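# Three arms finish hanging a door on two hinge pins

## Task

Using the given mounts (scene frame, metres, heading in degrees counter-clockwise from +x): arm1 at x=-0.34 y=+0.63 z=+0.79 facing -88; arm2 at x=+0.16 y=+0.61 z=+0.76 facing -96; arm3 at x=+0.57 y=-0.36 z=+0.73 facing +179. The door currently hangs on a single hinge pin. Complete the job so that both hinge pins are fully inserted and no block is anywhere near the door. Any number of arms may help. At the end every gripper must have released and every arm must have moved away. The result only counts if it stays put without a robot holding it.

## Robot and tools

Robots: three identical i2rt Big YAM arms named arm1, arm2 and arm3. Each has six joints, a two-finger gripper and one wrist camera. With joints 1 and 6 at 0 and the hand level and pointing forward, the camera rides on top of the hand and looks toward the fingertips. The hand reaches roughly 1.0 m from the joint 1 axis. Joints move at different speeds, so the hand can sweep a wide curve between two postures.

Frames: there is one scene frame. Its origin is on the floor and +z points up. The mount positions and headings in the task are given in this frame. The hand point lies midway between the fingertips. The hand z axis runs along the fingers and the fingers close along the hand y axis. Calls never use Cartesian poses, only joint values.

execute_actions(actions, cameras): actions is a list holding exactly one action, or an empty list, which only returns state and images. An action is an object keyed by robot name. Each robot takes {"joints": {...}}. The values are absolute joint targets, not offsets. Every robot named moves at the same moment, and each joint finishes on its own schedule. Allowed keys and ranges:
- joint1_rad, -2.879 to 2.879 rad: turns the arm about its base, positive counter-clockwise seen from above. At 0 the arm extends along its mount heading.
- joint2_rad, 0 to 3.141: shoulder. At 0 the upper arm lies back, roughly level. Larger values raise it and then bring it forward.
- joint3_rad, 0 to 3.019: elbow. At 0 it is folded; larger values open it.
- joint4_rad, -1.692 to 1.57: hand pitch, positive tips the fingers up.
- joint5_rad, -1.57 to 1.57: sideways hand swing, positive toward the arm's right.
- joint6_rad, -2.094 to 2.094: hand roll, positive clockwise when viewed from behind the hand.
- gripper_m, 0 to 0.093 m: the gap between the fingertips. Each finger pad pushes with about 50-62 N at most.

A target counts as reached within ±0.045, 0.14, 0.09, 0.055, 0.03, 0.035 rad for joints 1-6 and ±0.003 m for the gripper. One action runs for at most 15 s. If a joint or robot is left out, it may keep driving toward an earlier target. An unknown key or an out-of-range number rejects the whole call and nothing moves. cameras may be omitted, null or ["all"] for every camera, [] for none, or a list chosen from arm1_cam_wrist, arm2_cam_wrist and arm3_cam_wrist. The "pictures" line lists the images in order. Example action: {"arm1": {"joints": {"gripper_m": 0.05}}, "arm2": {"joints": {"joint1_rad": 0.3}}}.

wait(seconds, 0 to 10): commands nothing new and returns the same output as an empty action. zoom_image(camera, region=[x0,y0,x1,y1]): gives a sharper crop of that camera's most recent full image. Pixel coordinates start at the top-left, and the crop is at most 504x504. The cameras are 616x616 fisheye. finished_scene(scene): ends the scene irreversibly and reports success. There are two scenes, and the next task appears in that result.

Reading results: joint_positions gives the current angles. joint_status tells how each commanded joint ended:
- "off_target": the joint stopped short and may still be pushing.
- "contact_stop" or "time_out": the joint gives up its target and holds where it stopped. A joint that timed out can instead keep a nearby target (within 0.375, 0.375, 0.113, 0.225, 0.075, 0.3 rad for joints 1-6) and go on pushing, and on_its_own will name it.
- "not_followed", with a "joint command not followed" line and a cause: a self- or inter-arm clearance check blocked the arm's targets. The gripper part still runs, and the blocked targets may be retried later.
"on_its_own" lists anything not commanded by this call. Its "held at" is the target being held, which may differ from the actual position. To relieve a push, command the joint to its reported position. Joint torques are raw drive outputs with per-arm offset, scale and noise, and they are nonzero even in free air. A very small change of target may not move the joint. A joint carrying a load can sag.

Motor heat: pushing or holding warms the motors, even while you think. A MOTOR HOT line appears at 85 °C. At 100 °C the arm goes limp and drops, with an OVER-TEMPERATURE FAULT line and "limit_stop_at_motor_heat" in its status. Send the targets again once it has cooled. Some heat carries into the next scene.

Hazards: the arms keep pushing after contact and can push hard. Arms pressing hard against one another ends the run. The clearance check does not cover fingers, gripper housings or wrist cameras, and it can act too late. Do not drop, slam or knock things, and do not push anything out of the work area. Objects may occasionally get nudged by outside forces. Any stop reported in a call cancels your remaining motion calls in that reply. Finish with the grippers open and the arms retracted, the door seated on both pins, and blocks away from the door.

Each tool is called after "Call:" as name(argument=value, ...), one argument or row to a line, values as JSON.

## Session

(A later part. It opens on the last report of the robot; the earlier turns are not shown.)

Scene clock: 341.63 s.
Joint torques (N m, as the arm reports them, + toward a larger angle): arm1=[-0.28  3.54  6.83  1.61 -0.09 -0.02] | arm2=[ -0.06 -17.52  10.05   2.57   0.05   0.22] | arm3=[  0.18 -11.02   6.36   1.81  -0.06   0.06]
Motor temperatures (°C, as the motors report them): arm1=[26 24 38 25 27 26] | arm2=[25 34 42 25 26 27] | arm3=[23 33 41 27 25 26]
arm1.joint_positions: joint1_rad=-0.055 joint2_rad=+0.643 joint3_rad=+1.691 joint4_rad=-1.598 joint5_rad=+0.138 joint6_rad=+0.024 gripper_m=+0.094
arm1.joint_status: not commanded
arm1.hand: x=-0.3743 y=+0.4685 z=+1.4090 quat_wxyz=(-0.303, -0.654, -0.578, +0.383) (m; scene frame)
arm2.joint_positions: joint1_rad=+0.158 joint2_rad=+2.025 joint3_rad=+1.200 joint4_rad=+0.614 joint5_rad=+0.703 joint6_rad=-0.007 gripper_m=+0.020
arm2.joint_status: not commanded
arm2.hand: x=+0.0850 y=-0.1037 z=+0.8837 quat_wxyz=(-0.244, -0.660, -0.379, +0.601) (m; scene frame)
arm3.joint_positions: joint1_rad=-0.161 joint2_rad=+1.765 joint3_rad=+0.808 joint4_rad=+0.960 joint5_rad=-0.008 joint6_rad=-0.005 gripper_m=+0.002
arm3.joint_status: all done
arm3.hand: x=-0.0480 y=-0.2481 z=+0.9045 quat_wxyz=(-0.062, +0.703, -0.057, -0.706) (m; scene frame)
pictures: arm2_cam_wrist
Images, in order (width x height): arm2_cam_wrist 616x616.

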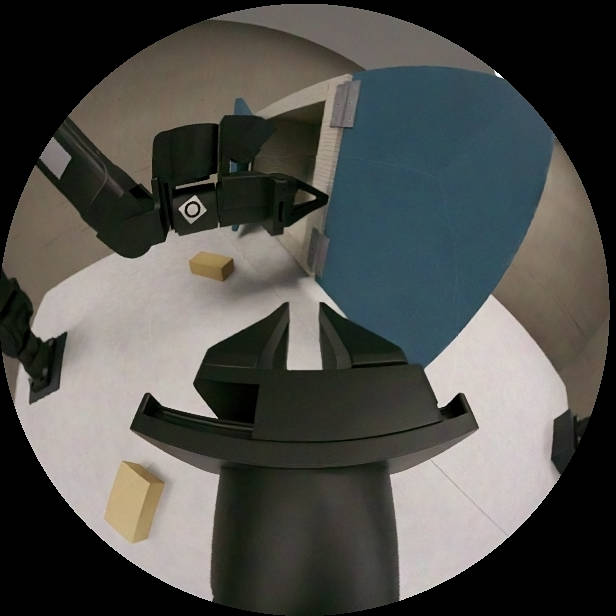

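Call:
execute_actions(
  actions=[
    {"arm3":{"joints":{"joint2_rad":1.7,"joint3_rad":0.87,"joint5_rad":0.0}}},
  ],
  cameras=[],
)

Call:
execute_actions(
  actions=[
    {"arm3":{"joints":{"joint3_rad":0.818}}},
  ],
  cameras=[],
)

Call:
execute_actions(
  actions=[
    {"arm3":{"joints":{"joint2_rad":1.785}}},
  ],
  cameras=["arm2_cam_wrist","arm3_cam_wrist"],
)

Call:
zoom_image(
  camera="arm2_cam_wrist",
  region=[285, 175, 355, 275],
)

Scene clock: 360.37 s.
Joint torques (N m, as the arm reports them, + toward a larger angle): arm1=[-0.18  3.55  6.77  1.59 -0.09 -0.02] | arm2=[ -0.15 -17.53  10.07   2.68   0.04   0.25] | arm3=[ -0.07 -12.76  10.6    1.77   0.01   0.08]
Motor temperatures (°C, as the motors report them): arm1=[26 24 38 25 27 26] | arm2=[25 35 42 26 26 27] | arm3=[23 33 40 27 25 26]
arm1.joint_positions: joint1_rad=-0.055 joint2_rad=+0.643 joint3_rad=+1.691 joint4_rad=-1.598 joint5_rad=+0.138 joint6_rad=+0.024 gripper_m=+0.094
arm1.joint_status: not commanded
arm1.hand: x=-0.3743 y=+0.4685 z=+1.4090 quat_wxyz=(-0.303, -0.654, -0.578, +0.383) (m; scene frame)
arm2.joint_positions: joint1_rad=+0.158 joint2_rad=+2.025 joint3_rad=+1.200 joint4_rad=+0.614 joint5_rad=+0.703 joint6_rad=-0.007 gripper_m=+0.020
arm2.joint_status: not commanded
arm2.hand: x=+0.0850 y=-0.1037 z=+0.8837 quat_wxyz=(-0.244, -0.660, -0.379, +0.601) (m; scene frame)
arm3.joint_positions: joint1_rad=-0.161 joint2_rad=+1.713 joint3_rad=+0.828 joint4_rad=+0.960 joint5_rad=-0.004 joint6_rad=-0.005 gripper_m=+0.002
arm3.joint_status: all done
arm3.hand: x=-0.0504 y=-0.2471 z=+0.9458 quat_wxyz=(-0.066, +0.677, -0.056, -0.731) (m; scene frame)
pictures: none
No camera images: the call's "cameras" was empty. Leave "cameras" out to get every camera's image.

Scene clock: 361.03 s.
Joint torques (N m, as the arm reports them, + toward a larger angle): arm1=[-0.16  3.58  6.78  1.63 -0.08 -0.02] | arm2=[  0.15 -17.66  10.19   2.8    0.06   0.23] | arm3=[  0.16 -12.07   6.74   1.64   0.02   0.09]
Motor temperatures (°C, as the motors report them): arm1=[26 24 38 25 27 26] | arm2=[25 35 42 26 26 27] | arm3=[23 33 41 27 25 26]
arm1.joint_positions: joint1_rad=-0.055 joint2_rad=+0.643 joint3_rad=+1.691 joint4_rad=-1.598 joint5_rad=+0.138 joint6_rad=+0.024 gripper_m=+0.094
arm1.joint_status: not commanded
arm1.hand: x=-0.3743 y=+0.4685 z=+1.4090 quat_wxyz=(-0.303, -0.654, -0.578, +0.383) (m; scene frame)
arm2.joint_positions: joint1_rad=+0.158 joint2_rad=+2.025 joint3_rad=+1.200 joint4_rad=+0.614 joint5_rad=+0.703 joint6_rad=-0.007 gripper_m=+0.020
arm2.joint_status: not commanded
arm2.hand: x=+0.0850 y=-0.1037 z=+0.8837 quat_wxyz=(-0.244, -0.660, -0.379, +0.601) (m; scene frame)
arm3.joint_positions: joint1_rad=-0.161 joint2_rad=+1.713 joint3_rad=+0.821 joint4_rad=+0.960 joint5_rad=-0.004 joint6_rad=-0.005 gripper_m=+0.002
arm3.joint_status: all done
arm3.hand: x=-0.0483 y=-0.2475 z=+0.9421 quat_wxyz=(-0.065, +0.680, -0.057, -0.728) (m; scene frame)
pictures: none
No camera images: the call's "cameras" was empty. Leave "cameras" out to get every camera's image.

Scene clock: 361.83 s.
Joint torques (N m, as the arm reports them, + toward a larger angle): arm1=[-0.14  3.37  6.76  1.61 -0.08 -0.02] | arm2=[  0.16 -17.51   9.95   2.7    0.03   0.19] | arm3=[  0.4  -11.15   6.57   1.57  -0.01   0.11]
Motor temperatures (°C, as the motors report them): arm1=[26 24 38 25 27 26] | arm2=[25 35 42 26 26 27] | arm3=[23 33 41 27 25 26]
arm1.joint_positions: joint1_rad=-0.055 joint2_rad=+0.643 joint3_rad=+1.691 joint4_rad=-1.598 joint5_rad=+0.138 joint6_rad=+0.024 gripper_m=+0.094
arm1.joint_status: not commanded
arm1.hand: x=-0.3743 y=+0.4685 z=+1.4090 quat_wxyz=(-0.303, -0.654, -0.578, +0.383) (m; scene frame)
arm2.joint_positions: joint1_rad=+0.158 joint2_rad=+2.025 joint3_rad=+1.200 joint4_rad=+0.614 joint5_rad=+0.703 joint6_rad=-0.007 gripper_m=+0.020
arm2.joint_status: not commanded
arm2.hand: x=+0.0850 y=-0.1037 z=+0.8837 quat_wxyz=(-0.244, -0.660, -0.379, +0.601) (m; scene frame)
arm3.joint_positions: joint1_rad=-0.161 joint2_rad=+1.773 joint3_rad=+0.817 joint4_rad=+0.964 joint5_rad=-0.003 joint6_rad=-0.005 gripper_m=+0.002
arm3.joint_status: all done
arm3.hand: x=-0.0510 y=-0.2469 z=+0.9047 quat_wxyz=(-0.064, +0.702, -0.059, -0.707) (m; scene frame)
pictures: arm2_cam_wrist, arm3_cam_wrist
Images, in order (width x height): arm2_cam_wrist 616x616, arm3_cam_wrist 616x616.

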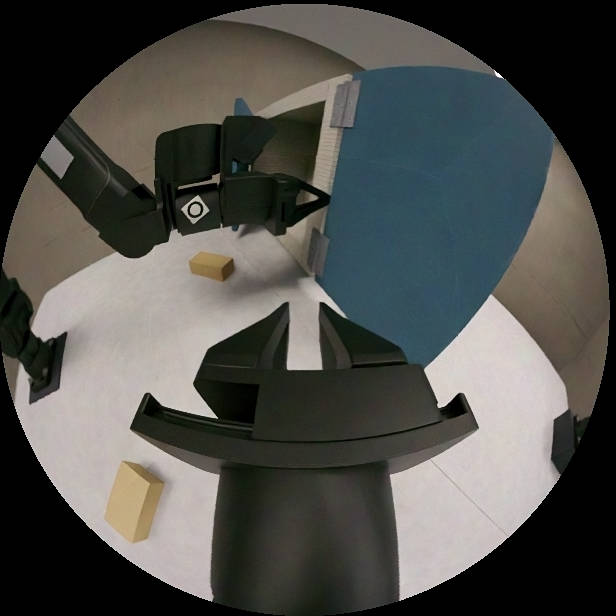

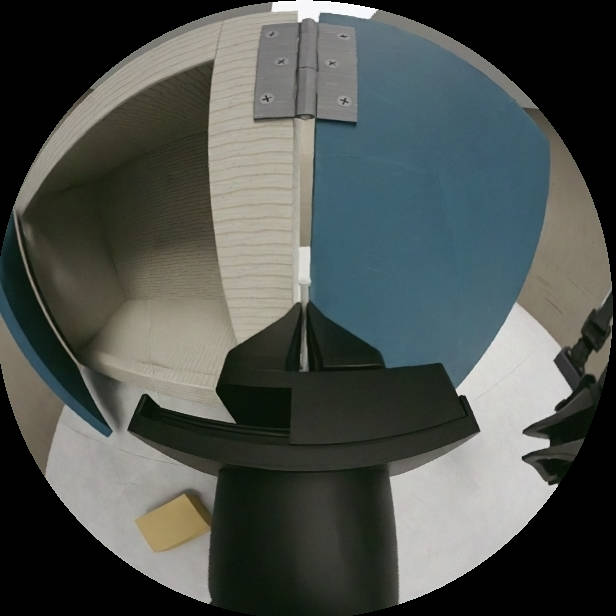

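Region (285, 175, 355, 275) of arm2_cam_wrist's 616x616 image, scaled by 5.040, with more detail than that image has; it fills the left 353 columns of this view, and the rest is white.

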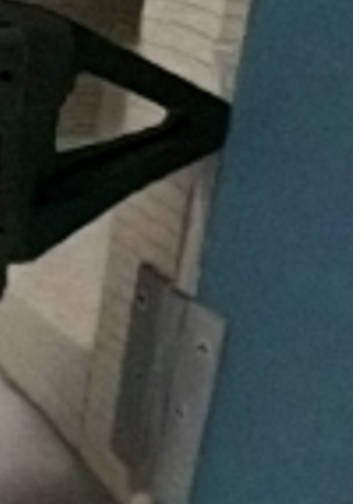

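Call:
execute_actions(
  actions=[
    {"arm3":{"joints":{"joint2_rad":1.775,"joint3_rad":0.805}}},
  ],
  cameras=["arm2_cam_wrist"],
)

Call:
zoom_image(
  camera="arm2_cam_wrist",
  region=[285, 175, 355, 275],
)

Scene clock: 366.20 s.
Joint torques (N m, as the arm reports them, + toward a larger angle): arm1=[-0.13  3.71  6.75  1.66 -0.09 -0.03] | arm2=[ -0.02 -17.54  10.14   2.6    0.06   0.23] | arm3=[ -0.02 -12.05   5.64   1.63   0.01   0.09]
Motor temperatures (°C, as the motors report them): arm1=[26 24 38 25 27 26] | arm2=[25 35 42 26 26 27] | arm3=[23 33 40 27 25 26]
arm1.joint_positions: joint1_rad=-0.055 joint2_rad=+0.643 joint3_rad=+1.691 joint4_rad=-1.598 joint5_rad=+0.138 joint6_rad=+0.024 gripper_m=+0.094
arm1.joint_status: not commanded
arm1.hand: x=-0.3743 y=+0.4685 z=+1.4090 quat_wxyz=(-0.303, -0.654, -0.578, +0.383) (m; scene frame)
arm2.joint_positions: joint1_rad=+0.158 joint2_rad=+2.025 joint3_rad=+1.200 joint4_rad=+0.614 joint5_rad=+0.703 joint6_rad=-0.007 gripper_m=+0.020
arm2.joint_status: not commanded
arm2.hand: x=+0.0850 y=-0.1037 z=+0.8837 quat_wxyz=(-0.244, -0.660, -0.379, +0.601) (m; scene frame)
arm3.joint_positions: joint1_rad=-0.161 joint2_rad=+1.773 joint3_rad=+0.817 joint4_rad=+0.964 joint5_rad=-0.003 joint6_rad=-0.005 gripper_m=+0.002
arm3.joint_status: all done
arm3.hand: x=-0.0509 y=-0.2469 z=+0.9046 quat_wxyz=(-0.064, +0.702, -0.059, -0.707) (m; scene frame)
pictures: arm2_cam_wrist
Images, in order (width x height): arm2_cam_wrist 616x616.

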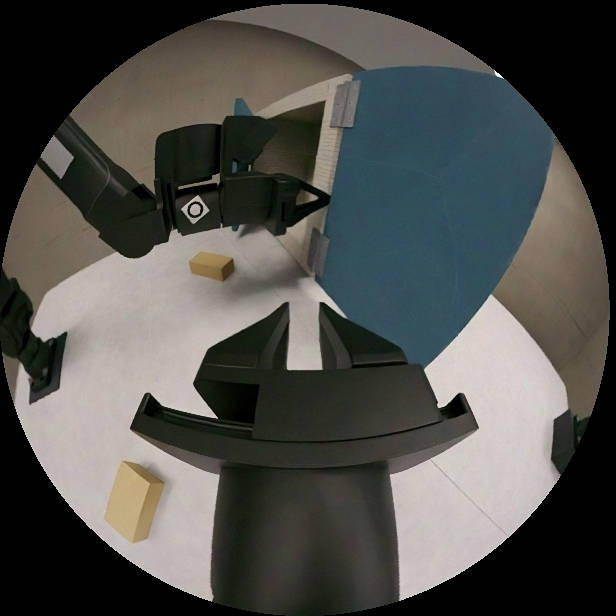

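Region (285, 175, 355, 275) of arm2_cam_wrist's 616x616 image, scaled by 5.040, with more detail than that image has; it fills the left 353 columns of this view, and the rest is white.

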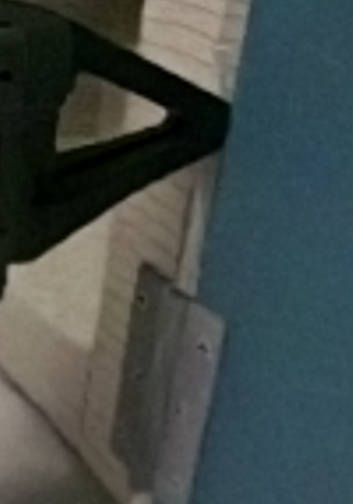

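Call:
execute_actions(
  actions=[
    {"arm3":{"joints":{"joint2_rad":1.745,"joint3_rad":0.785}}},
  ],
  cameras=["arm2_cam_wrist"],
)

Call:
zoom_image(
  camera="arm2_cam_wrist",
  region=[285, 175, 355, 275],
)

Scene clock: 373.07 s.
Joint torques (N m, as the arm reports them, + toward a larger angle): arm1=[-0.23  3.58  6.78  1.64 -0.09 -0.02] | arm2=[ -0.52 -17.62  10.     2.76   0.04   0.23] | arm3=[  0.2  -12.94   6.3    1.69   0.01   0.08]
Motor temperatures (°C, as the motors report them): arm1=[26 24 38 25 27 26] | arm2=[25 35 42 26 26 27] | arm3=[23 33 40 27 25 26]
arm1.joint_positions: joint1_rad=-0.055 joint2_rad=+0.643 joint3_rad=+1.691 joint4_rad=-1.598 joint5_rad=+0.138 joint6_rad=+0.024 gripper_m=+0.094
arm1.joint_status: not commanded
arm1.hand: x=-0.3743 y=+0.4685 z=+1.4090 quat_wxyz=(-0.303, -0.654, -0.578, +0.383) (m; scene frame)
arm2.joint_positions: joint1_rad=+0.158 joint2_rad=+2.025 joint3_rad=+1.200 joint4_rad=+0.614 joint5_rad=+0.703 joint6_rad=-0.007 gripper_m=+0.020
arm2.joint_status: not commanded
arm2.hand: x=+0.0850 y=-0.1037 z=+0.8837 quat_wxyz=(-0.244, -0.660, -0.379, +0.601) (m; scene frame)
arm3.joint_positions: joint1_rad=-0.161 joint2_rad=+1.758 joint3_rad=+0.787 joint4_rad=+0.964 joint5_rad=-0.003 joint6_rad=-0.005 gripper_m=+0.002
arm3.joint_status: all done
arm3.hand: x=-0.0412 y=-0.2486 z=+0.8999 quat_wxyz=(-0.063, +0.707, -0.059, -0.702) (m; scene frame)
pictures: arm2_cam_wrist
Images, in order (width x height): arm2_cam_wrist 616x616.

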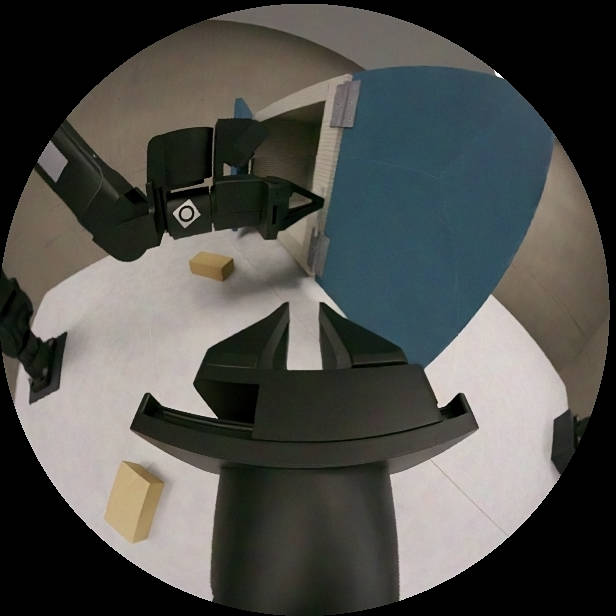

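Region (285, 175, 355, 275) of arm2_cam_wrist's 616x616 image, scaled by 5.040, with more detail than that image has; it fills the left 353 columns of this view, and the rest is white.

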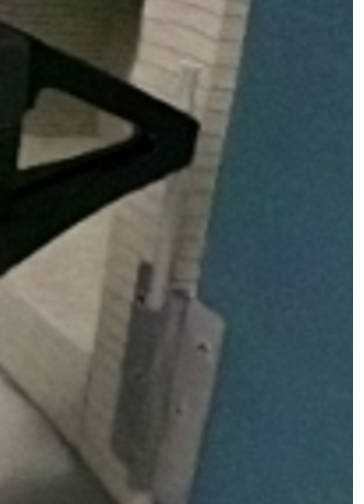

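Call:
execute_actions(
  actions=[
    {"arm3":{"joints":{"joint2_rad":1.7,"joint3_rad":0.86,"joint5_rad":0.014}}},
  ],
  cameras=[],
)

Call:
execute_actions(
  actions=[
    {"arm3":{"joints":{"joint3_rad":0.802}}},
  ],
  cameras=[],
)

Call:
execute_actions(
  actions=[
    {"arm3":{"joints":{"joint2_rad":1.785}}},
  ],
  cameras=["arm2_cam_wrist","arm3_cam_wrist"],
)

Call:
zoom_image(
  camera="arm2_cam_wrist",
  region=[285, 175, 355, 275],
)

Scene clock: 382.70 s.
Joint torques (N m, as the arm reports them, + toward a larger angle): arm1=[-0.24  3.6   6.8   1.65 -0.09 -0.02] | arm2=[ -0.27 -17.25  10.13   2.68   0.     0.19] | arm3=[  0.05 -12.57  10.41   1.56  -0.01   0.1 ]
Motor temperatures (°C, as the motors report them): arm1=[26 24 38 25 27 26] | arm2=[25 35 42 26 26 27] | arm3=[23 33 40 27 25 26]
arm1.joint_positions: joint1_rad=-0.055 joint2_rad=+0.643 joint3_rad=+1.691 joint4_rad=-1.598 joint5_rad=+0.138 joint6_rad=+0.024 gripper_m=+0.094
arm1.joint_status: not commanded
arm1.hand: x=-0.3743 y=+0.4685 z=+1.4090 quat_wxyz=(-0.303, -0.654, -0.578, +0.383) (m; scene frame)
arm2.joint_positions: joint1_rad=+0.158 joint2_rad=+2.025 joint3_rad=+1.200 joint4_rad=+0.614 joint5_rad=+0.703 joint6_rad=-0.007 gripper_m=+0.020
arm2.joint_status: not commanded
arm2.hand: x=+0.0850 y=-0.1037 z=+0.8837 quat_wxyz=(-0.244, -0.660, -0.379, +0.601) (m; scene frame)
arm3.joint_positions: joint1_rad=-0.161 joint2_rad=+1.714 joint3_rad=+0.822 joint4_rad=+0.964 joint5_rad=+0.010 joint6_rad=-0.005 gripper_m=+0.002
arm3.joint_status: all done
arm3.hand: x=-0.0482 y=-0.2450 z=+0.9426 quat_wxyz=(-0.070, +0.679, -0.062, -0.729) (m; scene frame)
pictures: none
No camera images: the call's "cameras" was empty. Leave "cameras" out to get every camera's image.

Scene clock: 383.37 s.
Joint torques (N m, as the arm reports them, + toward a larger angle): arm1=[-0.28  3.64  6.77  1.61 -0.08 -0.01] | arm2=[ -0.2  -17.29   9.98   2.64   0.05   0.22] | arm3=[  0.07 -12.3    6.75   1.7    0.02   0.12]
Motor temperatures (°C, as the motors report them): arm1=[26 24 38 25 27 26] | arm2=[25 35 42 26 26 27] | arm3=[23 33 40 27 25 26]
arm1.joint_positions: joint1_rad=-0.055 joint2_rad=+0.643 joint3_rad=+1.691 joint4_rad=-1.598 joint5_rad=+0.138 joint6_rad=+0.024 gripper_m=+0.094
arm1.joint_status: not commanded
arm1.hand: x=-0.3743 y=+0.4685 z=+1.4090 quat_wxyz=(-0.303, -0.654, -0.578, +0.383) (m; scene frame)
arm2.joint_positions: joint1_rad=+0.158 joint2_rad=+2.025 joint3_rad=+1.200 joint4_rad=+0.614 joint5_rad=+0.703 joint6_rad=-0.007 gripper_m=+0.020
arm2.joint_status: not commanded
arm2.hand: x=+0.0850 y=-0.1037 z=+0.8837 quat_wxyz=(-0.244, -0.660, -0.379, +0.601) (m; scene frame)
arm3.joint_positions: joint1_rad=-0.161 joint2_rad=+1.714 joint3_rad=+0.803 joint4_rad=+0.964 joint5_rad=+0.010 joint6_rad=-0.005 gripper_m=+0.002
arm3.joint_status: all done
arm3.hand: x=-0.0430 y=-0.2459 z=+0.9338 quat_wxyz=(-0.070, +0.685, -0.062, -0.722) (m; scene frame)
pictures: none
No camera images: the call's "cameras" was empty. Leave "cameras" out to get every camera's image.

Scene clock: 384.27 s.
Joint torques (N m, as the arm reports them, + toward a larger angle): arm1=[-0.32  3.78  6.78  1.66 -0.09 -0.02] | arm2=[ -0.13 -17.24  10.1    2.62   0.04   0.18] | arm3=[ -0.03 -11.61   6.58   1.71  -0.07   0.11]
Motor temperatures (°C, as the motors report them): arm1=[26 24 38 25 27 26] | arm2=[25 35 42 26 26 27] | arm3=[23 33 40 27 25 26]
arm1.joint_positions: joint1_rad=-0.055 joint2_rad=+0.643 joint3_rad=+1.691 joint4_rad=-1.598 joint5_rad=+0.138 joint6_rad=+0.024 gripper_m=+0.094
arm1.joint_status: not commanded
arm1.hand: x=-0.3743 y=+0.4685 z=+1.4090 quat_wxyz=(-0.303, -0.654, -0.578, +0.383) (m; scene frame)
arm2.joint_positions: joint1_rad=+0.158 joint2_rad=+2.025 joint3_rad=+1.200 joint4_rad=+0.614 joint5_rad=+0.703 joint6_rad=-0.007 gripper_m=+0.020
arm2.joint_status: not commanded
arm2.hand: x=+0.0850 y=-0.1037 z=+0.8837 quat_wxyz=(-0.244, -0.660, -0.379, +0.601) (m; scene frame)
arm3.joint_positions: joint1_rad=-0.161 joint2_rad=+1.781 joint3_rad=+0.802 joint4_rad=+0.964 joint5_rad=+0.012 joint6_rad=-0.005 gripper_m=+0.002
arm3.joint_status: all done
arm3.hand: x=-0.0461 y=-0.2451 z=+0.8928 quat_wxyz=(-0.068, +0.709, -0.065, -0.698) (m; scene frame)
pictures: arm2_cam_wrist, arm3_cam_wrist
Images, in order (width x height): arm2_cam_wrist 616x616, arm3_cam_wrist 616x616.

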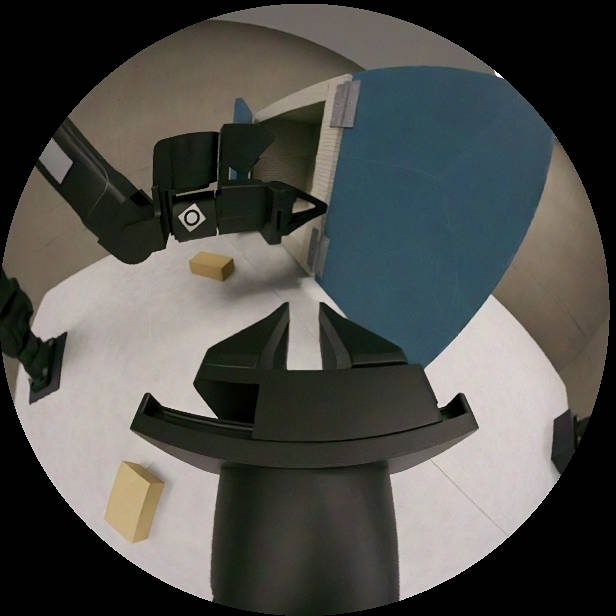

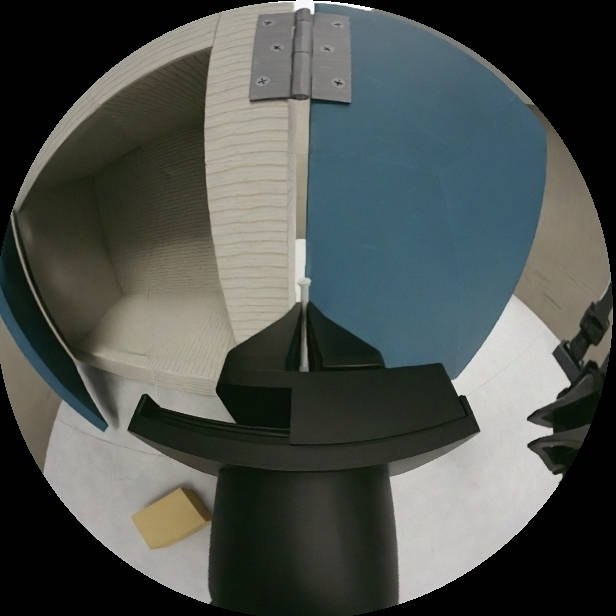

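Region (285, 175, 355, 275) of arm2_cam_wrist's 616x616 image, scaled by 5.040, with more detail than that image has; it fills the left 353 columns of this view, and the rest is white.

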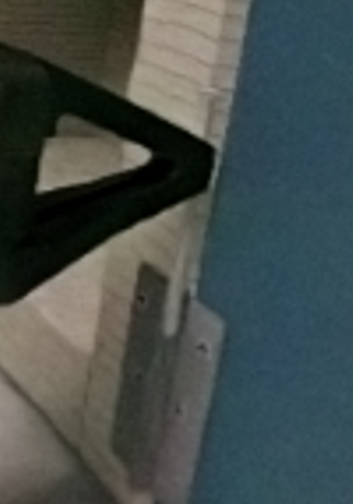

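Call:
execute_actions(
  actions=[
    {"arm3":{"joints":{"joint2_rad":1.7,"joint3_rad":0.87,"joint5_rad":-0.024}}},
  ],
  cameras=[],
)

Call:
execute_actions(
  actions=[
    {"arm3":{"joints":{"joint3_rad":0.815}}},
  ],
  cameras=[],
)

Call:
execute_actions(
  actions=[
    {"arm3":{"joints":{"joint2_rad":1.785}}},
  ],
  cameras=["arm2_cam_wrist","arm3_cam_wrist"],
)

Call:
zoom_image(
  camera="arm2_cam_wrist",
  region=[285, 175, 355, 275],
)

Scene clock: 396.57 s.
Joint torques (N m, as the arm reports them, + toward a larger angle): arm1=[-0.33  3.47  6.79  1.62 -0.08 -0.02] | arm2=[  0.   -18.03  10.11   2.55   0.02   0.21] | arm3=[  0.11 -12.29  10.2    1.76  -0.21   0.09]
Motor temperatures (°C, as the motors report them): arm1=[26 24 38 25 27 26] | arm2=[25 35 42 26 26 27] | arm3=[23 33 40 27 25 26]
arm1.joint_positions: joint1_rad=-0.055 joint2_rad=+0.643 joint3_rad=+1.691 joint4_rad=-1.598 joint5_rad=+0.138 joint6_rad=+0.024 gripper_m=+0.094
arm1.joint_status: not commanded
arm1.hand: x=-0.3743 y=+0.4685 z=+1.4090 quat_wxyz=(-0.303, -0.654, -0.578, +0.383) (m; scene frame)
arm2.joint_positions: joint1_rad=+0.158 joint2_rad=+2.025 joint3_rad=+1.200 joint4_rad=+0.614 joint5_rad=+0.703 joint6_rad=-0.007 gripper_m=+0.020
arm2.joint_status: not commanded
arm2.hand: x=+0.0850 y=-0.1037 z=+0.8837 quat_wxyz=(-0.244, -0.660, -0.379, +0.601) (m; scene frame)
arm3.joint_positions: joint1_rad=-0.162 joint2_rad=+1.709 joint3_rad=+0.835 joint4_rad=+0.960 joint5_rad=-0.023 joint6_rad=-0.005 gripper_m=+0.002
arm3.joint_status: all done
arm3.hand: x=-0.0523 y=-0.2488 z=+0.9513 quat_wxyz=(-0.060, +0.674, -0.050, -0.735) (m; scene frame)
pictures: none
No camera images: the call's "cameras" was empty. Leave "cameras" out to get every camera's image.

Scene clock: 397.23 s.
Joint torques (N m, as the arm reports them, + toward a larger angle): arm1=[-0.35  3.58  6.76  1.63 -0.08 -0.02] | arm2=[ -0.12 -17.4   10.09   2.75   0.04   0.22] | arm3=[  0.36 -12.21   6.95   1.71  -0.2    0.09]
Motor temperatures (°C, as the motors report them): arm1=[26 24 38 25 27 26] | arm2=[25 35 42 26 26 27] | arm3=[23 33 40 27 25 26]
arm1.joint_positions: joint1_rad=-0.055 joint2_rad=+0.643 joint3_rad=+1.691 joint4_rad=-1.598 joint5_rad=+0.138 joint6_rad=+0.024 gripper_m=+0.094
arm1.joint_status: not commanded
arm1.hand: x=-0.3743 y=+0.4685 z=+1.4090 quat_wxyz=(-0.303, -0.654, -0.578, +0.383) (m; scene frame)
arm2.joint_positions: joint1_rad=+0.158 joint2_rad=+2.025 joint3_rad=+1.200 joint4_rad=+0.614 joint5_rad=+0.703 joint6_rad=-0.007 gripper_m=+0.020
arm2.joint_status: not commanded
arm2.hand: x=+0.0850 y=-0.1037 z=+0.8837 quat_wxyz=(-0.244, -0.660, -0.379, +0.601) (m; scene frame)
arm3.joint_positions: joint1_rad=-0.162 joint2_rad=+1.709 joint3_rad=+0.816 joint4_rad=+0.960 joint5_rad=-0.023 joint6_rad=-0.005 gripper_m=+0.002
arm3.joint_status: all done
arm3.hand: x=-0.0471 y=-0.2497 z=+0.9420 quat_wxyz=(-0.060, +0.681, -0.051, -0.728) (m; scene frame)
pictures: none
No camera images: the call's "cameras" was empty. Leave "cameras" out to get every camera's image.

Scene clock: 398.03 s.
Joint torques (N m, as the arm reports them, + toward a larger angle): arm1=[-0.17  3.49  6.79  1.66 -0.09 -0.02] | arm2=[  0.03 -17.33  10.02   2.68   0.03   0.22] | arm3=[  0.26 -11.09   6.51   1.61  -0.22   0.12]
Motor temperatures (°C, as the motors report them): arm1=[26 24 38 25 27 26] | arm2=[25 35 42 26 26 27] | arm3=[23 33 40 27 25 26]
arm1.joint_positions: joint1_rad=-0.055 joint2_rad=+0.643 joint3_rad=+1.691 joint4_rad=-1.598 joint5_rad=+0.138 joint6_rad=+0.024 gripper_m=+0.094
arm1.joint_status: not commanded
arm1.hand: x=-0.3743 y=+0.4685 z=+1.4090 quat_wxyz=(-0.303, -0.654, -0.578, +0.383) (m; scene frame)
arm2.joint_positions: joint1_rad=+0.158 joint2_rad=+2.025 joint3_rad=+1.200 joint4_rad=+0.614 joint5_rad=+0.703 joint6_rad=-0.007 gripper_m=+0.020
arm2.joint_status: not commanded
arm2.hand: x=+0.0850 y=-0.1037 z=+0.8837 quat_wxyz=(-0.244, -0.660, -0.379, +0.601) (m; scene frame)
arm3.joint_positions: joint1_rad=-0.162 joint2_rad=+1.773 joint3_rad=+0.816 joint4_rad=+0.965 joint5_rad=-0.023 joint6_rad=-0.005 gripper_m=+0.002
arm3.joint_status: all done
arm3.hand: x=-0.0512 y=-0.2489 z=+0.9043 quat_wxyz=(-0.058, +0.702, -0.053, -0.708) (m; scene frame)
pictures: arm2_cam_wrist, arm3_cam_wrist
Images, in order (width x height): arm2_cam_wrist 616x616, arm3_cam_wrist 616x616.

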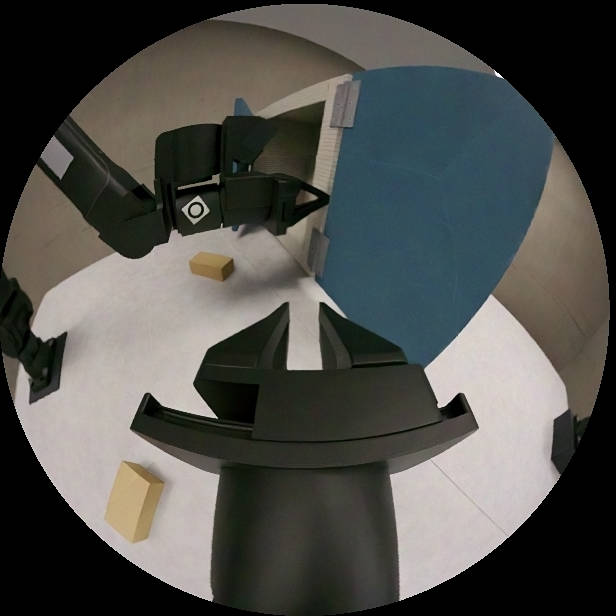

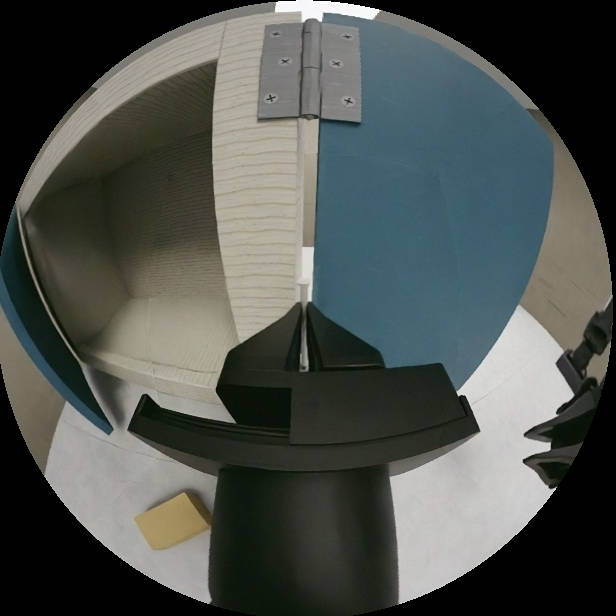

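Region (285, 175, 355, 275) of arm2_cam_wrist's 616x616 image, scaled by 5.040, with more detail than that image has; it fills the left 353 columns of this view, and the rest is white.

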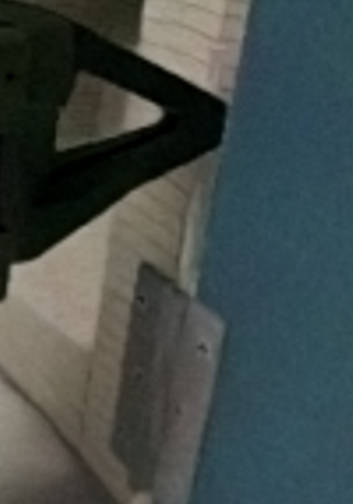

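Call:
execute_actions(
  actions=[
    {"arm3":{"joints":{"joint2_rad":1.765,"joint5_rad":-0.04}}},
  ],
  cameras=[],
)

Call:
execute_actions(
  actions=[
    {"arm3":{"joints":{"joint2_rad":1.79}}},
  ],
  cameras=["arm2_cam_wrist"],
)

Call:
zoom_image(
  camera="arm2_cam_wrist",
  region=[285, 175, 355, 275],
)

Scene clock: 403.80 s.
Joint torques (N m, as the arm reports them, + toward a larger angle): arm1=[-0.27  3.67  6.76  1.65 -0.09 -0.02] | arm2=[ -0.43 -17.29  10.08   2.66   0.04   0.2 ] | arm3=[  0.43 -12.94   6.46   1.62  -0.66   0.09]
Motor temperatures (°C, as the motors report them): arm1=[26 24 38 25 27 26] | arm2=[25 36 42 26 26 27] | arm3=[23 33 40 27 25 26]
arm1.joint_positions: joint1_rad=-0.055 joint2_rad=+0.643 joint3_rad=+1.691 joint4_rad=-1.598 joint5_rad=+0.138 joint6_rad=+0.024 gripper_m=+0.094
arm1.joint_status: not commanded
arm1.hand: x=-0.3743 y=+0.4685 z=+1.4090 quat_wxyz=(-0.303, -0.654, -0.578, +0.383) (m; scene frame)
arm2.joint_positions: joint1_rad=+0.158 joint2_rad=+2.025 joint3_rad=+1.200 joint4_rad=+0.614 joint5_rad=+0.703 joint6_rad=-0.007 gripper_m=+0.020
arm2.joint_status: not commanded
arm2.hand: x=+0.0850 y=-0.1037 z=+0.8837 quat_wxyz=(-0.244, -0.660, -0.379, +0.601) (m; scene frame)
arm3.joint_positions: joint1_rad=-0.162 joint2_rad=+1.773 joint3_rad=+0.816 joint4_rad=+0.965 joint5_rad=-0.027 joint6_rad=-0.005 gripper_m=+0.002
arm3.joint_status: all done
arm3.hand: x=-0.0513 y=-0.2497 z=+0.9043 quat_wxyz=(-0.056, +0.702, -0.051, -0.708) (m; scene frame)
pictures: none
No camera images: the call's "cameras" was empty. Leave "cameras" out to get every camera's image.

Scene clock: 404.27 s.
Joint torques (N m, as the arm reports them, + toward a larger angle): arm1=[-0.11  3.63  6.78  1.63 -0.09 -0.03] | arm2=[ -0.31 -17.76  10.1    2.75   0.07   0.21] | arm3=[  0.22 -10.61   6.44   1.59  -0.62   0.08]
Motor temperatures (°C, as the motors report them): arm1=[26 24 38 25 27 26] | arm2=[25 36 42 26 26 27] | arm3=[23 33 40 27 25 26]
arm1.joint_positions: joint1_rad=-0.055 joint2_rad=+0.643 joint3_rad=+1.691 joint4_rad=-1.598 joint5_rad=+0.138 joint6_rad=+0.024 gripper_m=+0.094
arm1.joint_status: not commanded
arm1.hand: x=-0.3743 y=+0.4685 z=+1.4090 quat_wxyz=(-0.303, -0.654, -0.578, +0.383) (m; scene frame)
arm2.joint_positions: joint1_rad=+0.158 joint2_rad=+2.025 joint3_rad=+1.200 joint4_rad=+0.614 joint5_rad=+0.703 joint6_rad=-0.007 gripper_m=+0.020
arm2.joint_status: not commanded
arm2.hand: x=+0.0850 y=-0.1037 z=+0.8837 quat_wxyz=(-0.244, -0.660, -0.379, +0.601) (m; scene frame)
arm3.joint_positions: joint1_rad=-0.162 joint2_rad=+1.773 joint3_rad=+0.816 joint4_rad=+0.965 joint5_rad=-0.027 joint6_rad=-0.005 gripper_m=+0.002
arm3.joint_status: all done
arm3.hand: x=-0.0513 y=-0.2497 z=+0.9043 quat_wxyz=(-0.056, +0.702, -0.051, -0.708) (m; scene frame)
pictures: arm2_cam_wrist
Images, in order (width x height): arm2_cam_wrist 616x616.

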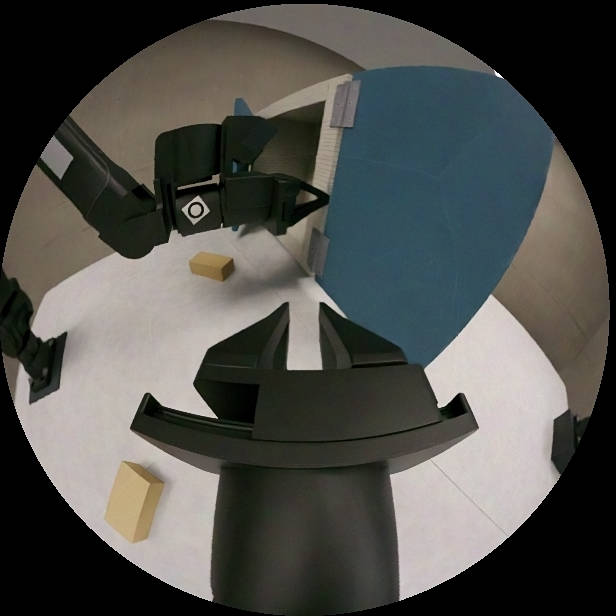

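Region (285, 175, 355, 275) of arm2_cam_wrist's 616x616 image, scaled by 5.040, with more detail than that image has; it fills the left 353 columns of this view, and the rest is white.

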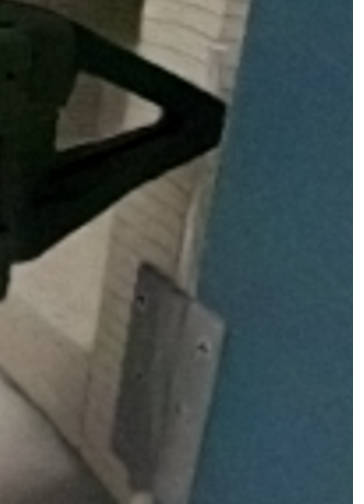

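Call:
execute_actions(
  actions=[
    {"arm3":{"joints":{"joint2_rad":1.7,"joint3_rad":0.86,"joint5_rad":-0.027,"joint4_rad":1.03}}},
  ],
  cameras=[],
)

Call:
execute_actions(
  actions=[
    {"arm3":{"joints":{"joint3_rad":0.795}}},
  ],
  cameras=[],
)

Call:
execute_actions(
  actions=[
    {"arm3":{"joints":{"joint2_rad":1.81}}},
  ],
  cameras=["arm2_cam_wrist"],
)

Call:
zoom_image(
  camera="arm2_cam_wrist",
  region=[285, 175, 355, 275],
)

Scene clock: 416.33 s.
Joint torques (N m, as the arm reports them, + toward a larger angle): arm1=[-0.27  3.49  6.77  1.68 -0.09 -0.02] | arm2=[  0.   -17.17  10.09   2.7    0.01   0.21] | arm3=[  0.63 -12.15  10.21   2.38  -0.18   0.08]
Motor temperatures (°C, as the motors report them): arm1=[26 24 38 25 27 26] | arm2=[25 36 42 26 26 27] | arm3=[23 33 40 27 25 26]
arm1.joint_positions: joint1_rad=-0.055 joint2_rad=+0.643 joint3_rad=+1.691 joint4_rad=-1.598 joint5_rad=+0.138 joint6_rad=+0.024 gripper_m=+0.094
arm1.joint_status: not commanded
arm1.hand: x=-0.3743 y=+0.4685 z=+1.4090 quat_wxyz=(-0.303, -0.654, -0.578, +0.383) (m; scene frame)
arm2.joint_positions: joint1_rad=+0.158 joint2_rad=+2.025 joint3_rad=+1.200 joint4_rad=+0.614 joint5_rad=+0.703 joint6_rad=-0.007 gripper_m=+0.020
arm2.joint_status: not commanded
arm2.hand: x=+0.0850 y=-0.1037 z=+0.8837 quat_wxyz=(-0.244, -0.660, -0.379, +0.601) (m; scene frame)
arm3.joint_positions: joint1_rad=-0.162 joint2_rad=+1.709 joint3_rad=+0.823 joint4_rad=+1.013 joint5_rad=-0.025 joint6_rad=-0.005 gripper_m=+0.002
arm3.joint_status: all done
arm3.hand: x=-0.0477 y=-0.2501 z=+0.9583 quat_wxyz=(-0.061, +0.659, -0.047, -0.748) (m; scene frame)
pictures: none
No camera images: the call's "cameras" was empty. Leave "cameras" out to get every camera's image.

Scene clock: 417.03 s.
Joint torques (N m, as the arm reports them, + toward a larger angle): arm1=[-0.17  3.56  6.78  1.64 -0.1  -0.02] | arm2=[ -0.34 -17.45  10.12   2.73   0.04   0.22] | arm3=[  0.22 -12.14   6.88   2.45  -0.19   0.06]
Motor temperatures (°C, as the motors report them): arm1=[26 24 38 25 27 26] | arm2=[25 36 42 26 26 27] | arm3=[23 33 40 27 25 26]
arm1.joint_positions: joint1_rad=-0.055 joint2_rad=+0.643 joint3_rad=+1.691 joint4_rad=-1.598 joint5_rad=+0.138 joint6_rad=+0.024 gripper_m=+0.094
arm1.joint_status: not commanded
arm1.hand: x=-0.3743 y=+0.4685 z=+1.4090 quat_wxyz=(-0.303, -0.654, -0.578, +0.383) (m; scene frame)
arm2.joint_positions: joint1_rad=+0.158 joint2_rad=+2.025 joint3_rad=+1.200 joint4_rad=+0.614 joint5_rad=+0.703 joint6_rad=-0.007 gripper_m=+0.020
arm2.joint_status: not commanded
arm2.hand: x=+0.0850 y=-0.1037 z=+0.8837 quat_wxyz=(-0.244, -0.660, -0.379, +0.601) (m; scene frame)
arm3.joint_positions: joint1_rad=-0.162 joint2_rad=+1.709 joint3_rad=+0.795 joint4_rad=+1.013 joint5_rad=-0.025 joint6_rad=-0.005 gripper_m=+0.002
arm3.joint_status: all done
arm3.hand: x=-0.0403 y=-0.2514 z=+0.9449 quat_wxyz=(-0.060, +0.670, -0.048, -0.739) (m; scene frame)
pictures: none
No camera images: the call's "cameras" was empty. Leave "cameras" out to get every camera's image.

Scene clock: 417.90 s.
Joint torques (N m, as the arm reports them, + toward a larger angle): arm1=[-0.1   3.76  6.74  1.63 -0.09 -0.03] | arm2=[ -0.53 -17.53  10.01   2.53   0.02   0.2 ] | arm3=[  0.49 -10.44   6.33   1.64  -0.2    0.11]
Motor temperatures (°C, as the motors report them): arm1=[26 24 38 25 27 26] | arm2=[25 36 42 26 26 27] | arm3=[23 33 40 27 25 26]
arm1.joint_positions: joint1_rad=-0.055 joint2_rad=+0.643 joint3_rad=+1.691 joint4_rad=-1.598 joint5_rad=+0.138 joint6_rad=+0.024 gripper_m=+0.094
arm1.joint_status: not commanded
arm1.hand: x=-0.3743 y=+0.4685 z=+1.4090 quat_wxyz=(-0.303, -0.654, -0.578, +0.383) (m; scene frame)
arm2.joint_positions: joint1_rad=+0.158 joint2_rad=+2.025 joint3_rad=+1.200 joint4_rad=+0.614 joint5_rad=+0.703 joint6_rad=-0.007 gripper_m=+0.020
arm2.joint_status: not commanded
arm2.hand: x=+0.0850 y=-0.1037 z=+0.8837 quat_wxyz=(-0.244, -0.660, -0.379, +0.601) (m; scene frame)
arm3.joint_positions: joint1_rad=-0.162 joint2_rad=+1.787 joint3_rad=+0.797 joint4_rad=+1.033 joint5_rad=-0.025 joint6_rad=-0.005 gripper_m=+0.002
arm3.joint_status: all done
arm3.hand: x=-0.0456 y=-0.2504 z=+0.9040 quat_wxyz=(-0.058, +0.690, -0.050, -0.720) (m; scene frame)
pictures: arm2_cam_wrist
Images, in order (width x height): arm2_cam_wrist 616x616.

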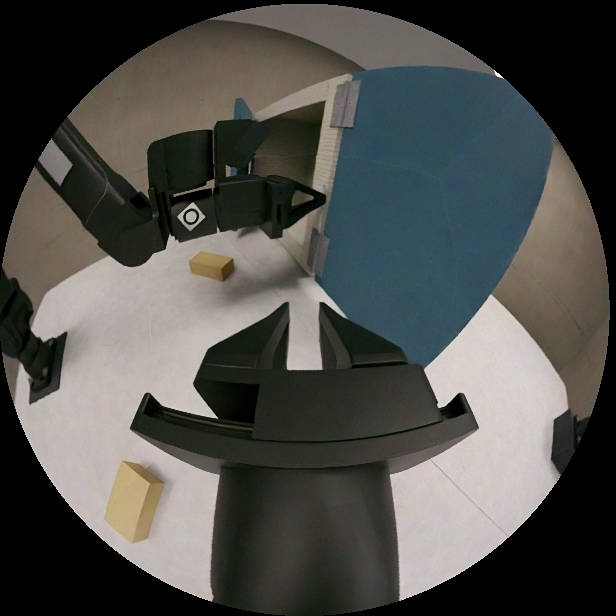

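Region (285, 175, 355, 275) of arm2_cam_wrist's 616x616 image, scaled by 5.040, with more detail than that image has; it fills the left 353 columns of this view, and the rest is white.

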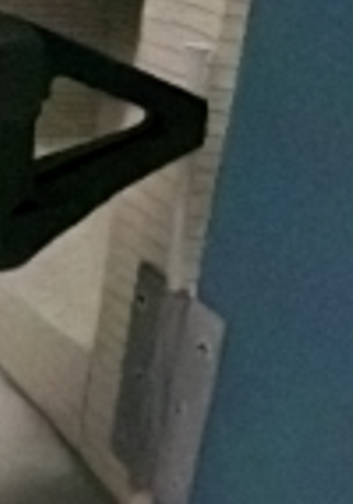

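Call:
execute_actions(
  actions=[
    {"arm3":{"joints":{"joint2_rad":1.71,"joint3_rad":0.86,"joint5_rad":-0.022}}},
  ],
  cameras=[],
)

Call:
execute_actions(
  actions=[
    {"arm3":{"joints":{"joint3_rad":0.803}}},
  ],
  cameras=[],
)

Call:
execute_actions(
  actions=[
    {"arm3":{"joints":{"joint2_rad":1.81}}},
  ],
  cameras=["arm2_cam_wrist"],
)

Call:
zoom_image(
  camera="arm2_cam_wrist",
  region=[285, 175, 355, 275],
)

Scene clock: 424.07 s.
Joint torques (N m, as the arm reports them, + toward a larger angle): arm1=[-0.27  3.51  6.75  1.62 -0.1  -0.02] | arm2=[ -0.17 -17.46  10.06   2.72   0.04   0.2 ] | arm3=[  0.47 -12.25   9.99   1.52   0.     0.1 ]
Motor temperatures (°C, as the motors report them): arm1=[26 24 38 25 27 26] | arm2=[25 36 42 26 26 27] | arm3=[23 33 40 27 25 26]
arm1.joint_positions: joint1_rad=-0.055 joint2_rad=+0.643 joint3_rad=+1.691 joint4_rad=-1.598 joint5_rad=+0.138 joint6_rad=+0.024 gripper_m=+0.094
arm1.joint_status: not commanded
arm1.hand: x=-0.3743 y=+0.4685 z=+1.4090 quat_wxyz=(-0.303, -0.654, -0.578, +0.383) (m; scene frame)
arm2.joint_positions: joint1_rad=+0.158 joint2_rad=+2.025 joint3_rad=+1.200 joint4_rad=+0.614 joint5_rad=+0.703 joint6_rad=-0.007 gripper_m=+0.020
arm2.joint_status: not commanded
arm2.hand: x=+0.0850 y=-0.1037 z=+0.8837 quat_wxyz=(-0.244, -0.660, -0.379, +0.601) (m; scene frame)
arm3.joint_positions: joint1_rad=-0.162 joint2_rad=+1.718 joint3_rad=+0.825 joint4_rad=+1.033 joint5_rad=-0.025 joint6_rad=-0.005 gripper_m=+0.002
arm3.joint_status: all done
arm3.hand: x=-0.0485 y=-0.2499 z=+0.9584 quat_wxyz=(-0.061, +0.654, -0.047, -0.752) (m; scene frame)
pictures: none
No camera images: the call's "cameras" was empty. Leave "cameras" out to get every camera's image.

Scene clock: 424.73 s.
Joint torques (N m, as the arm reports them, + toward a larger angle): arm1=[-0.26  3.68  6.81  1.66 -0.09 -0.02] | arm2=[ -0.12 -17.48  10.06   2.59   0.03   0.21] | arm3=[  0.55 -12.3    6.74   1.74  -0.01   0.11]
Motor temperatures (°C, as the motors report them): arm1=[26 24 38 25 27 26] | arm2=[25 36 42 26 26 27] | arm3=[23 33 40 27 25 26]
arm1.joint_positions: joint1_rad=-0.055 joint2_rad=+0.643 joint3_rad=+1.691 joint4_rad=-1.598 joint5_rad=+0.138 joint6_rad=+0.024 gripper_m=+0.094
arm1.joint_status: not commanded
arm1.hand: x=-0.3743 y=+0.4685 z=+1.4090 quat_wxyz=(-0.303, -0.654, -0.578, +0.383) (m; scene frame)
arm2.joint_positions: joint1_rad=+0.158 joint2_rad=+2.025 joint3_rad=+1.200 joint4_rad=+0.614 joint5_rad=+0.703 joint6_rad=-0.007 gripper_m=+0.020
arm2.joint_status: not commanded
arm2.hand: x=+0.0850 y=-0.1037 z=+0.8837 quat_wxyz=(-0.244, -0.660, -0.379, +0.601) (m; scene frame)
arm3.joint_positions: joint1_rad=-0.162 joint2_rad=+1.718 joint3_rad=+0.804 joint4_rad=+1.033 joint5_rad=-0.025 joint6_rad=-0.005 gripper_m=+0.002
arm3.joint_status: all done
arm3.hand: x=-0.0431 y=-0.2509 z=+0.9485 quat_wxyz=(-0.061, +0.662, -0.048, -0.745) (m; scene frame)
pictures: none
No camera images: the call's "cameras" was empty. Leave "cameras" out to get every camera's image.

Scene clock: 425.63 s.
Joint torques (N m, as the arm reports them, + toward a larger angle): arm1=[-0.19  3.5   6.82  1.64 -0.09 -0.03] | arm2=[ -0.13 -17.53  10.17   2.69   0.06   0.2 ] | arm3=[  0.47 -11.79   6.17   1.63  -0.02   0.09]
Motor temperatures (°C, as the motors report them): arm1=[26 24 38 25 27 26] | arm2=[25 36 42 26 26 27] | arm3=[23 33 40 27 25 26]
arm1.joint_positions: joint1_rad=-0.055 joint2_rad=+0.643 joint3_rad=+1.691 joint4_rad=-1.598 joint5_rad=+0.138 joint6_rad=+0.024 gripper_m=+0.094
arm1.joint_status: not commanded
arm1.hand: x=-0.3743 y=+0.4685 z=+1.4090 quat_wxyz=(-0.303, -0.654, -0.578, +0.383) (m; scene frame)
arm2.joint_positions: joint1_rad=+0.158 joint2_rad=+2.025 joint3_rad=+1.200 joint4_rad=+0.614 joint5_rad=+0.703 joint6_rad=-0.007 gripper_m=+0.020
arm2.joint_status: not commanded
arm2.hand: x=+0.0850 y=-0.1037 z=+0.8837 quat_wxyz=(-0.244, -0.660, -0.379, +0.601) (m; scene frame)
arm3.joint_positions: joint1_rad=-0.162 joint2_rad=+1.804 joint3_rad=+0.804 joint4_rad=+1.035 joint5_rad=-0.025 joint6_rad=-0.005 gripper_m=+0.002
arm3.joint_status: all done
arm3.hand: x=-0.0486 y=-0.2499 z=+0.8972 quat_wxyz=(-0.057, +0.693, -0.051, -0.717) (m; scene frame)
pictures: arm2_cam_wrist
Images, in order (width x height): arm2_cam_wrist 616x616.

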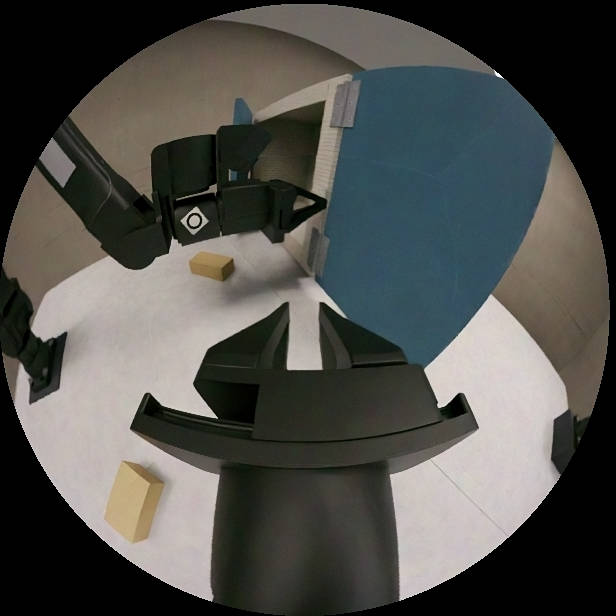

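Region (285, 175, 355, 275) of arm2_cam_wrist's 616x616 image, scaled by 5.040, with more detail than that image has; it fills the left 353 columns of this view, and the rest is white.

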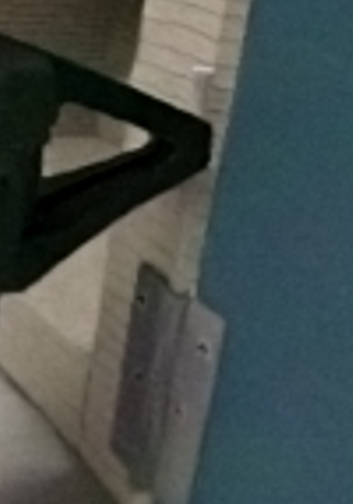

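It entered. Push further.

Call:
execute_actions(
  actions=[
    {"arm3":{"joints":{"joint2_rad":1.84,"joint3_rad":0.79,"joint4_rad":1.02}}},
  ],
  cameras=["arm2_cam_wrist"],
)

Call:
zoom_image(
  camera="arm2_cam_wrist",
  region=[285, 175, 355, 275],
)

Scene clock: 429.43 s.
Joint torques (N m, as the arm reports them, + toward a larger angle): arm1=[-0.11  3.61  6.82  1.67 -0.08 -0.02] | arm2=[ -0.28 -17.24   9.95   2.74   0.07   0.2 ] | arm3=[ 0.3  -9.3   5.05  1.18 -0.02  0.08]
Motor temperatures (°C, as the motors report them): arm1=[26 24 38 25 27 26] | arm2=[25 36 42 26 26 27] | arm3=[23 33 40 27 25 26]
arm1.joint_positions: joint1_rad=-0.055 joint2_rad=+0.643 joint3_rad=+1.691 joint4_rad=-1.598 joint5_rad=+0.138 joint6_rad=+0.024 gripper_m=+0.094
arm1.joint_status: not commanded
arm1.hand: x=-0.3743 y=+0.4685 z=+1.4090 quat_wxyz=(-0.303, -0.654, -0.578, +0.383) (m; scene frame)
arm2.joint_positions: joint1_rad=+0.158 joint2_rad=+2.025 joint3_rad=+1.200 joint4_rad=+0.614 joint5_rad=+0.703 joint6_rad=-0.007 gripper_m=+0.020
arm2.joint_status: not commanded
arm2.hand: x=+0.0850 y=-0.1037 z=+0.8837 quat_wxyz=(-0.244, -0.660, -0.379, +0.601) (m; scene frame)
arm3.joint_positions: joint1_rad=-0.162 joint2_rad=+1.805 joint3_rad=+0.804 joint4_rad=+1.035 joint5_rad=-0.025 joint6_rad=-0.005 gripper_m=+0.002
arm3.joint_status: all done
arm3.hand: x=-0.0486 y=-0.2499 z=+0.8969 quat_wxyz=(-0.057, +0.693, -0.051, -0.717) (m; scene frame)
pictures: arm2_cam_wrist
Images, in order (width x height): arm2_cam_wrist 616x616.

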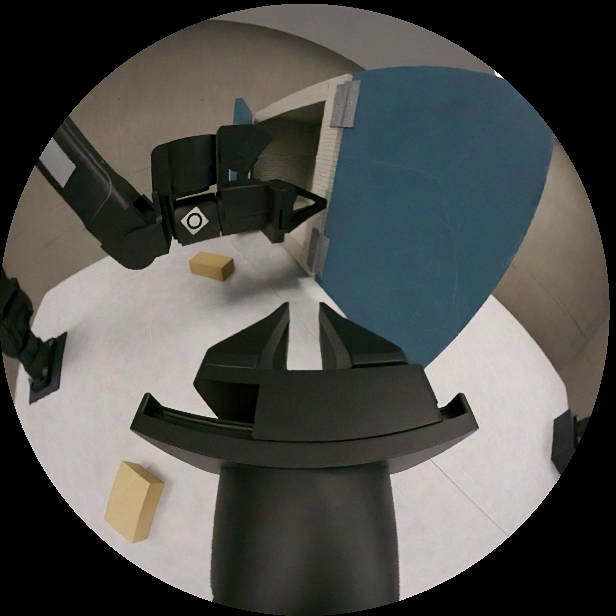

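Region (285, 175, 355, 275) of arm2_cam_wrist's 616x616 image, scaled by 5.040, with more detail than that image has; it fills the left 353 columns of this view, and the rest is white.

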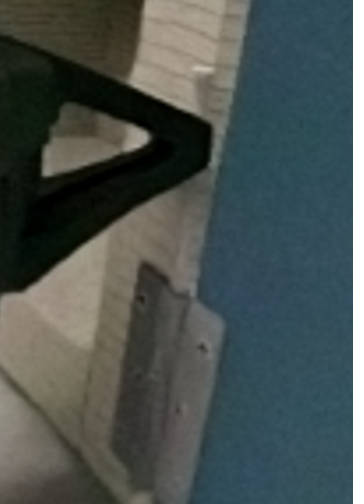

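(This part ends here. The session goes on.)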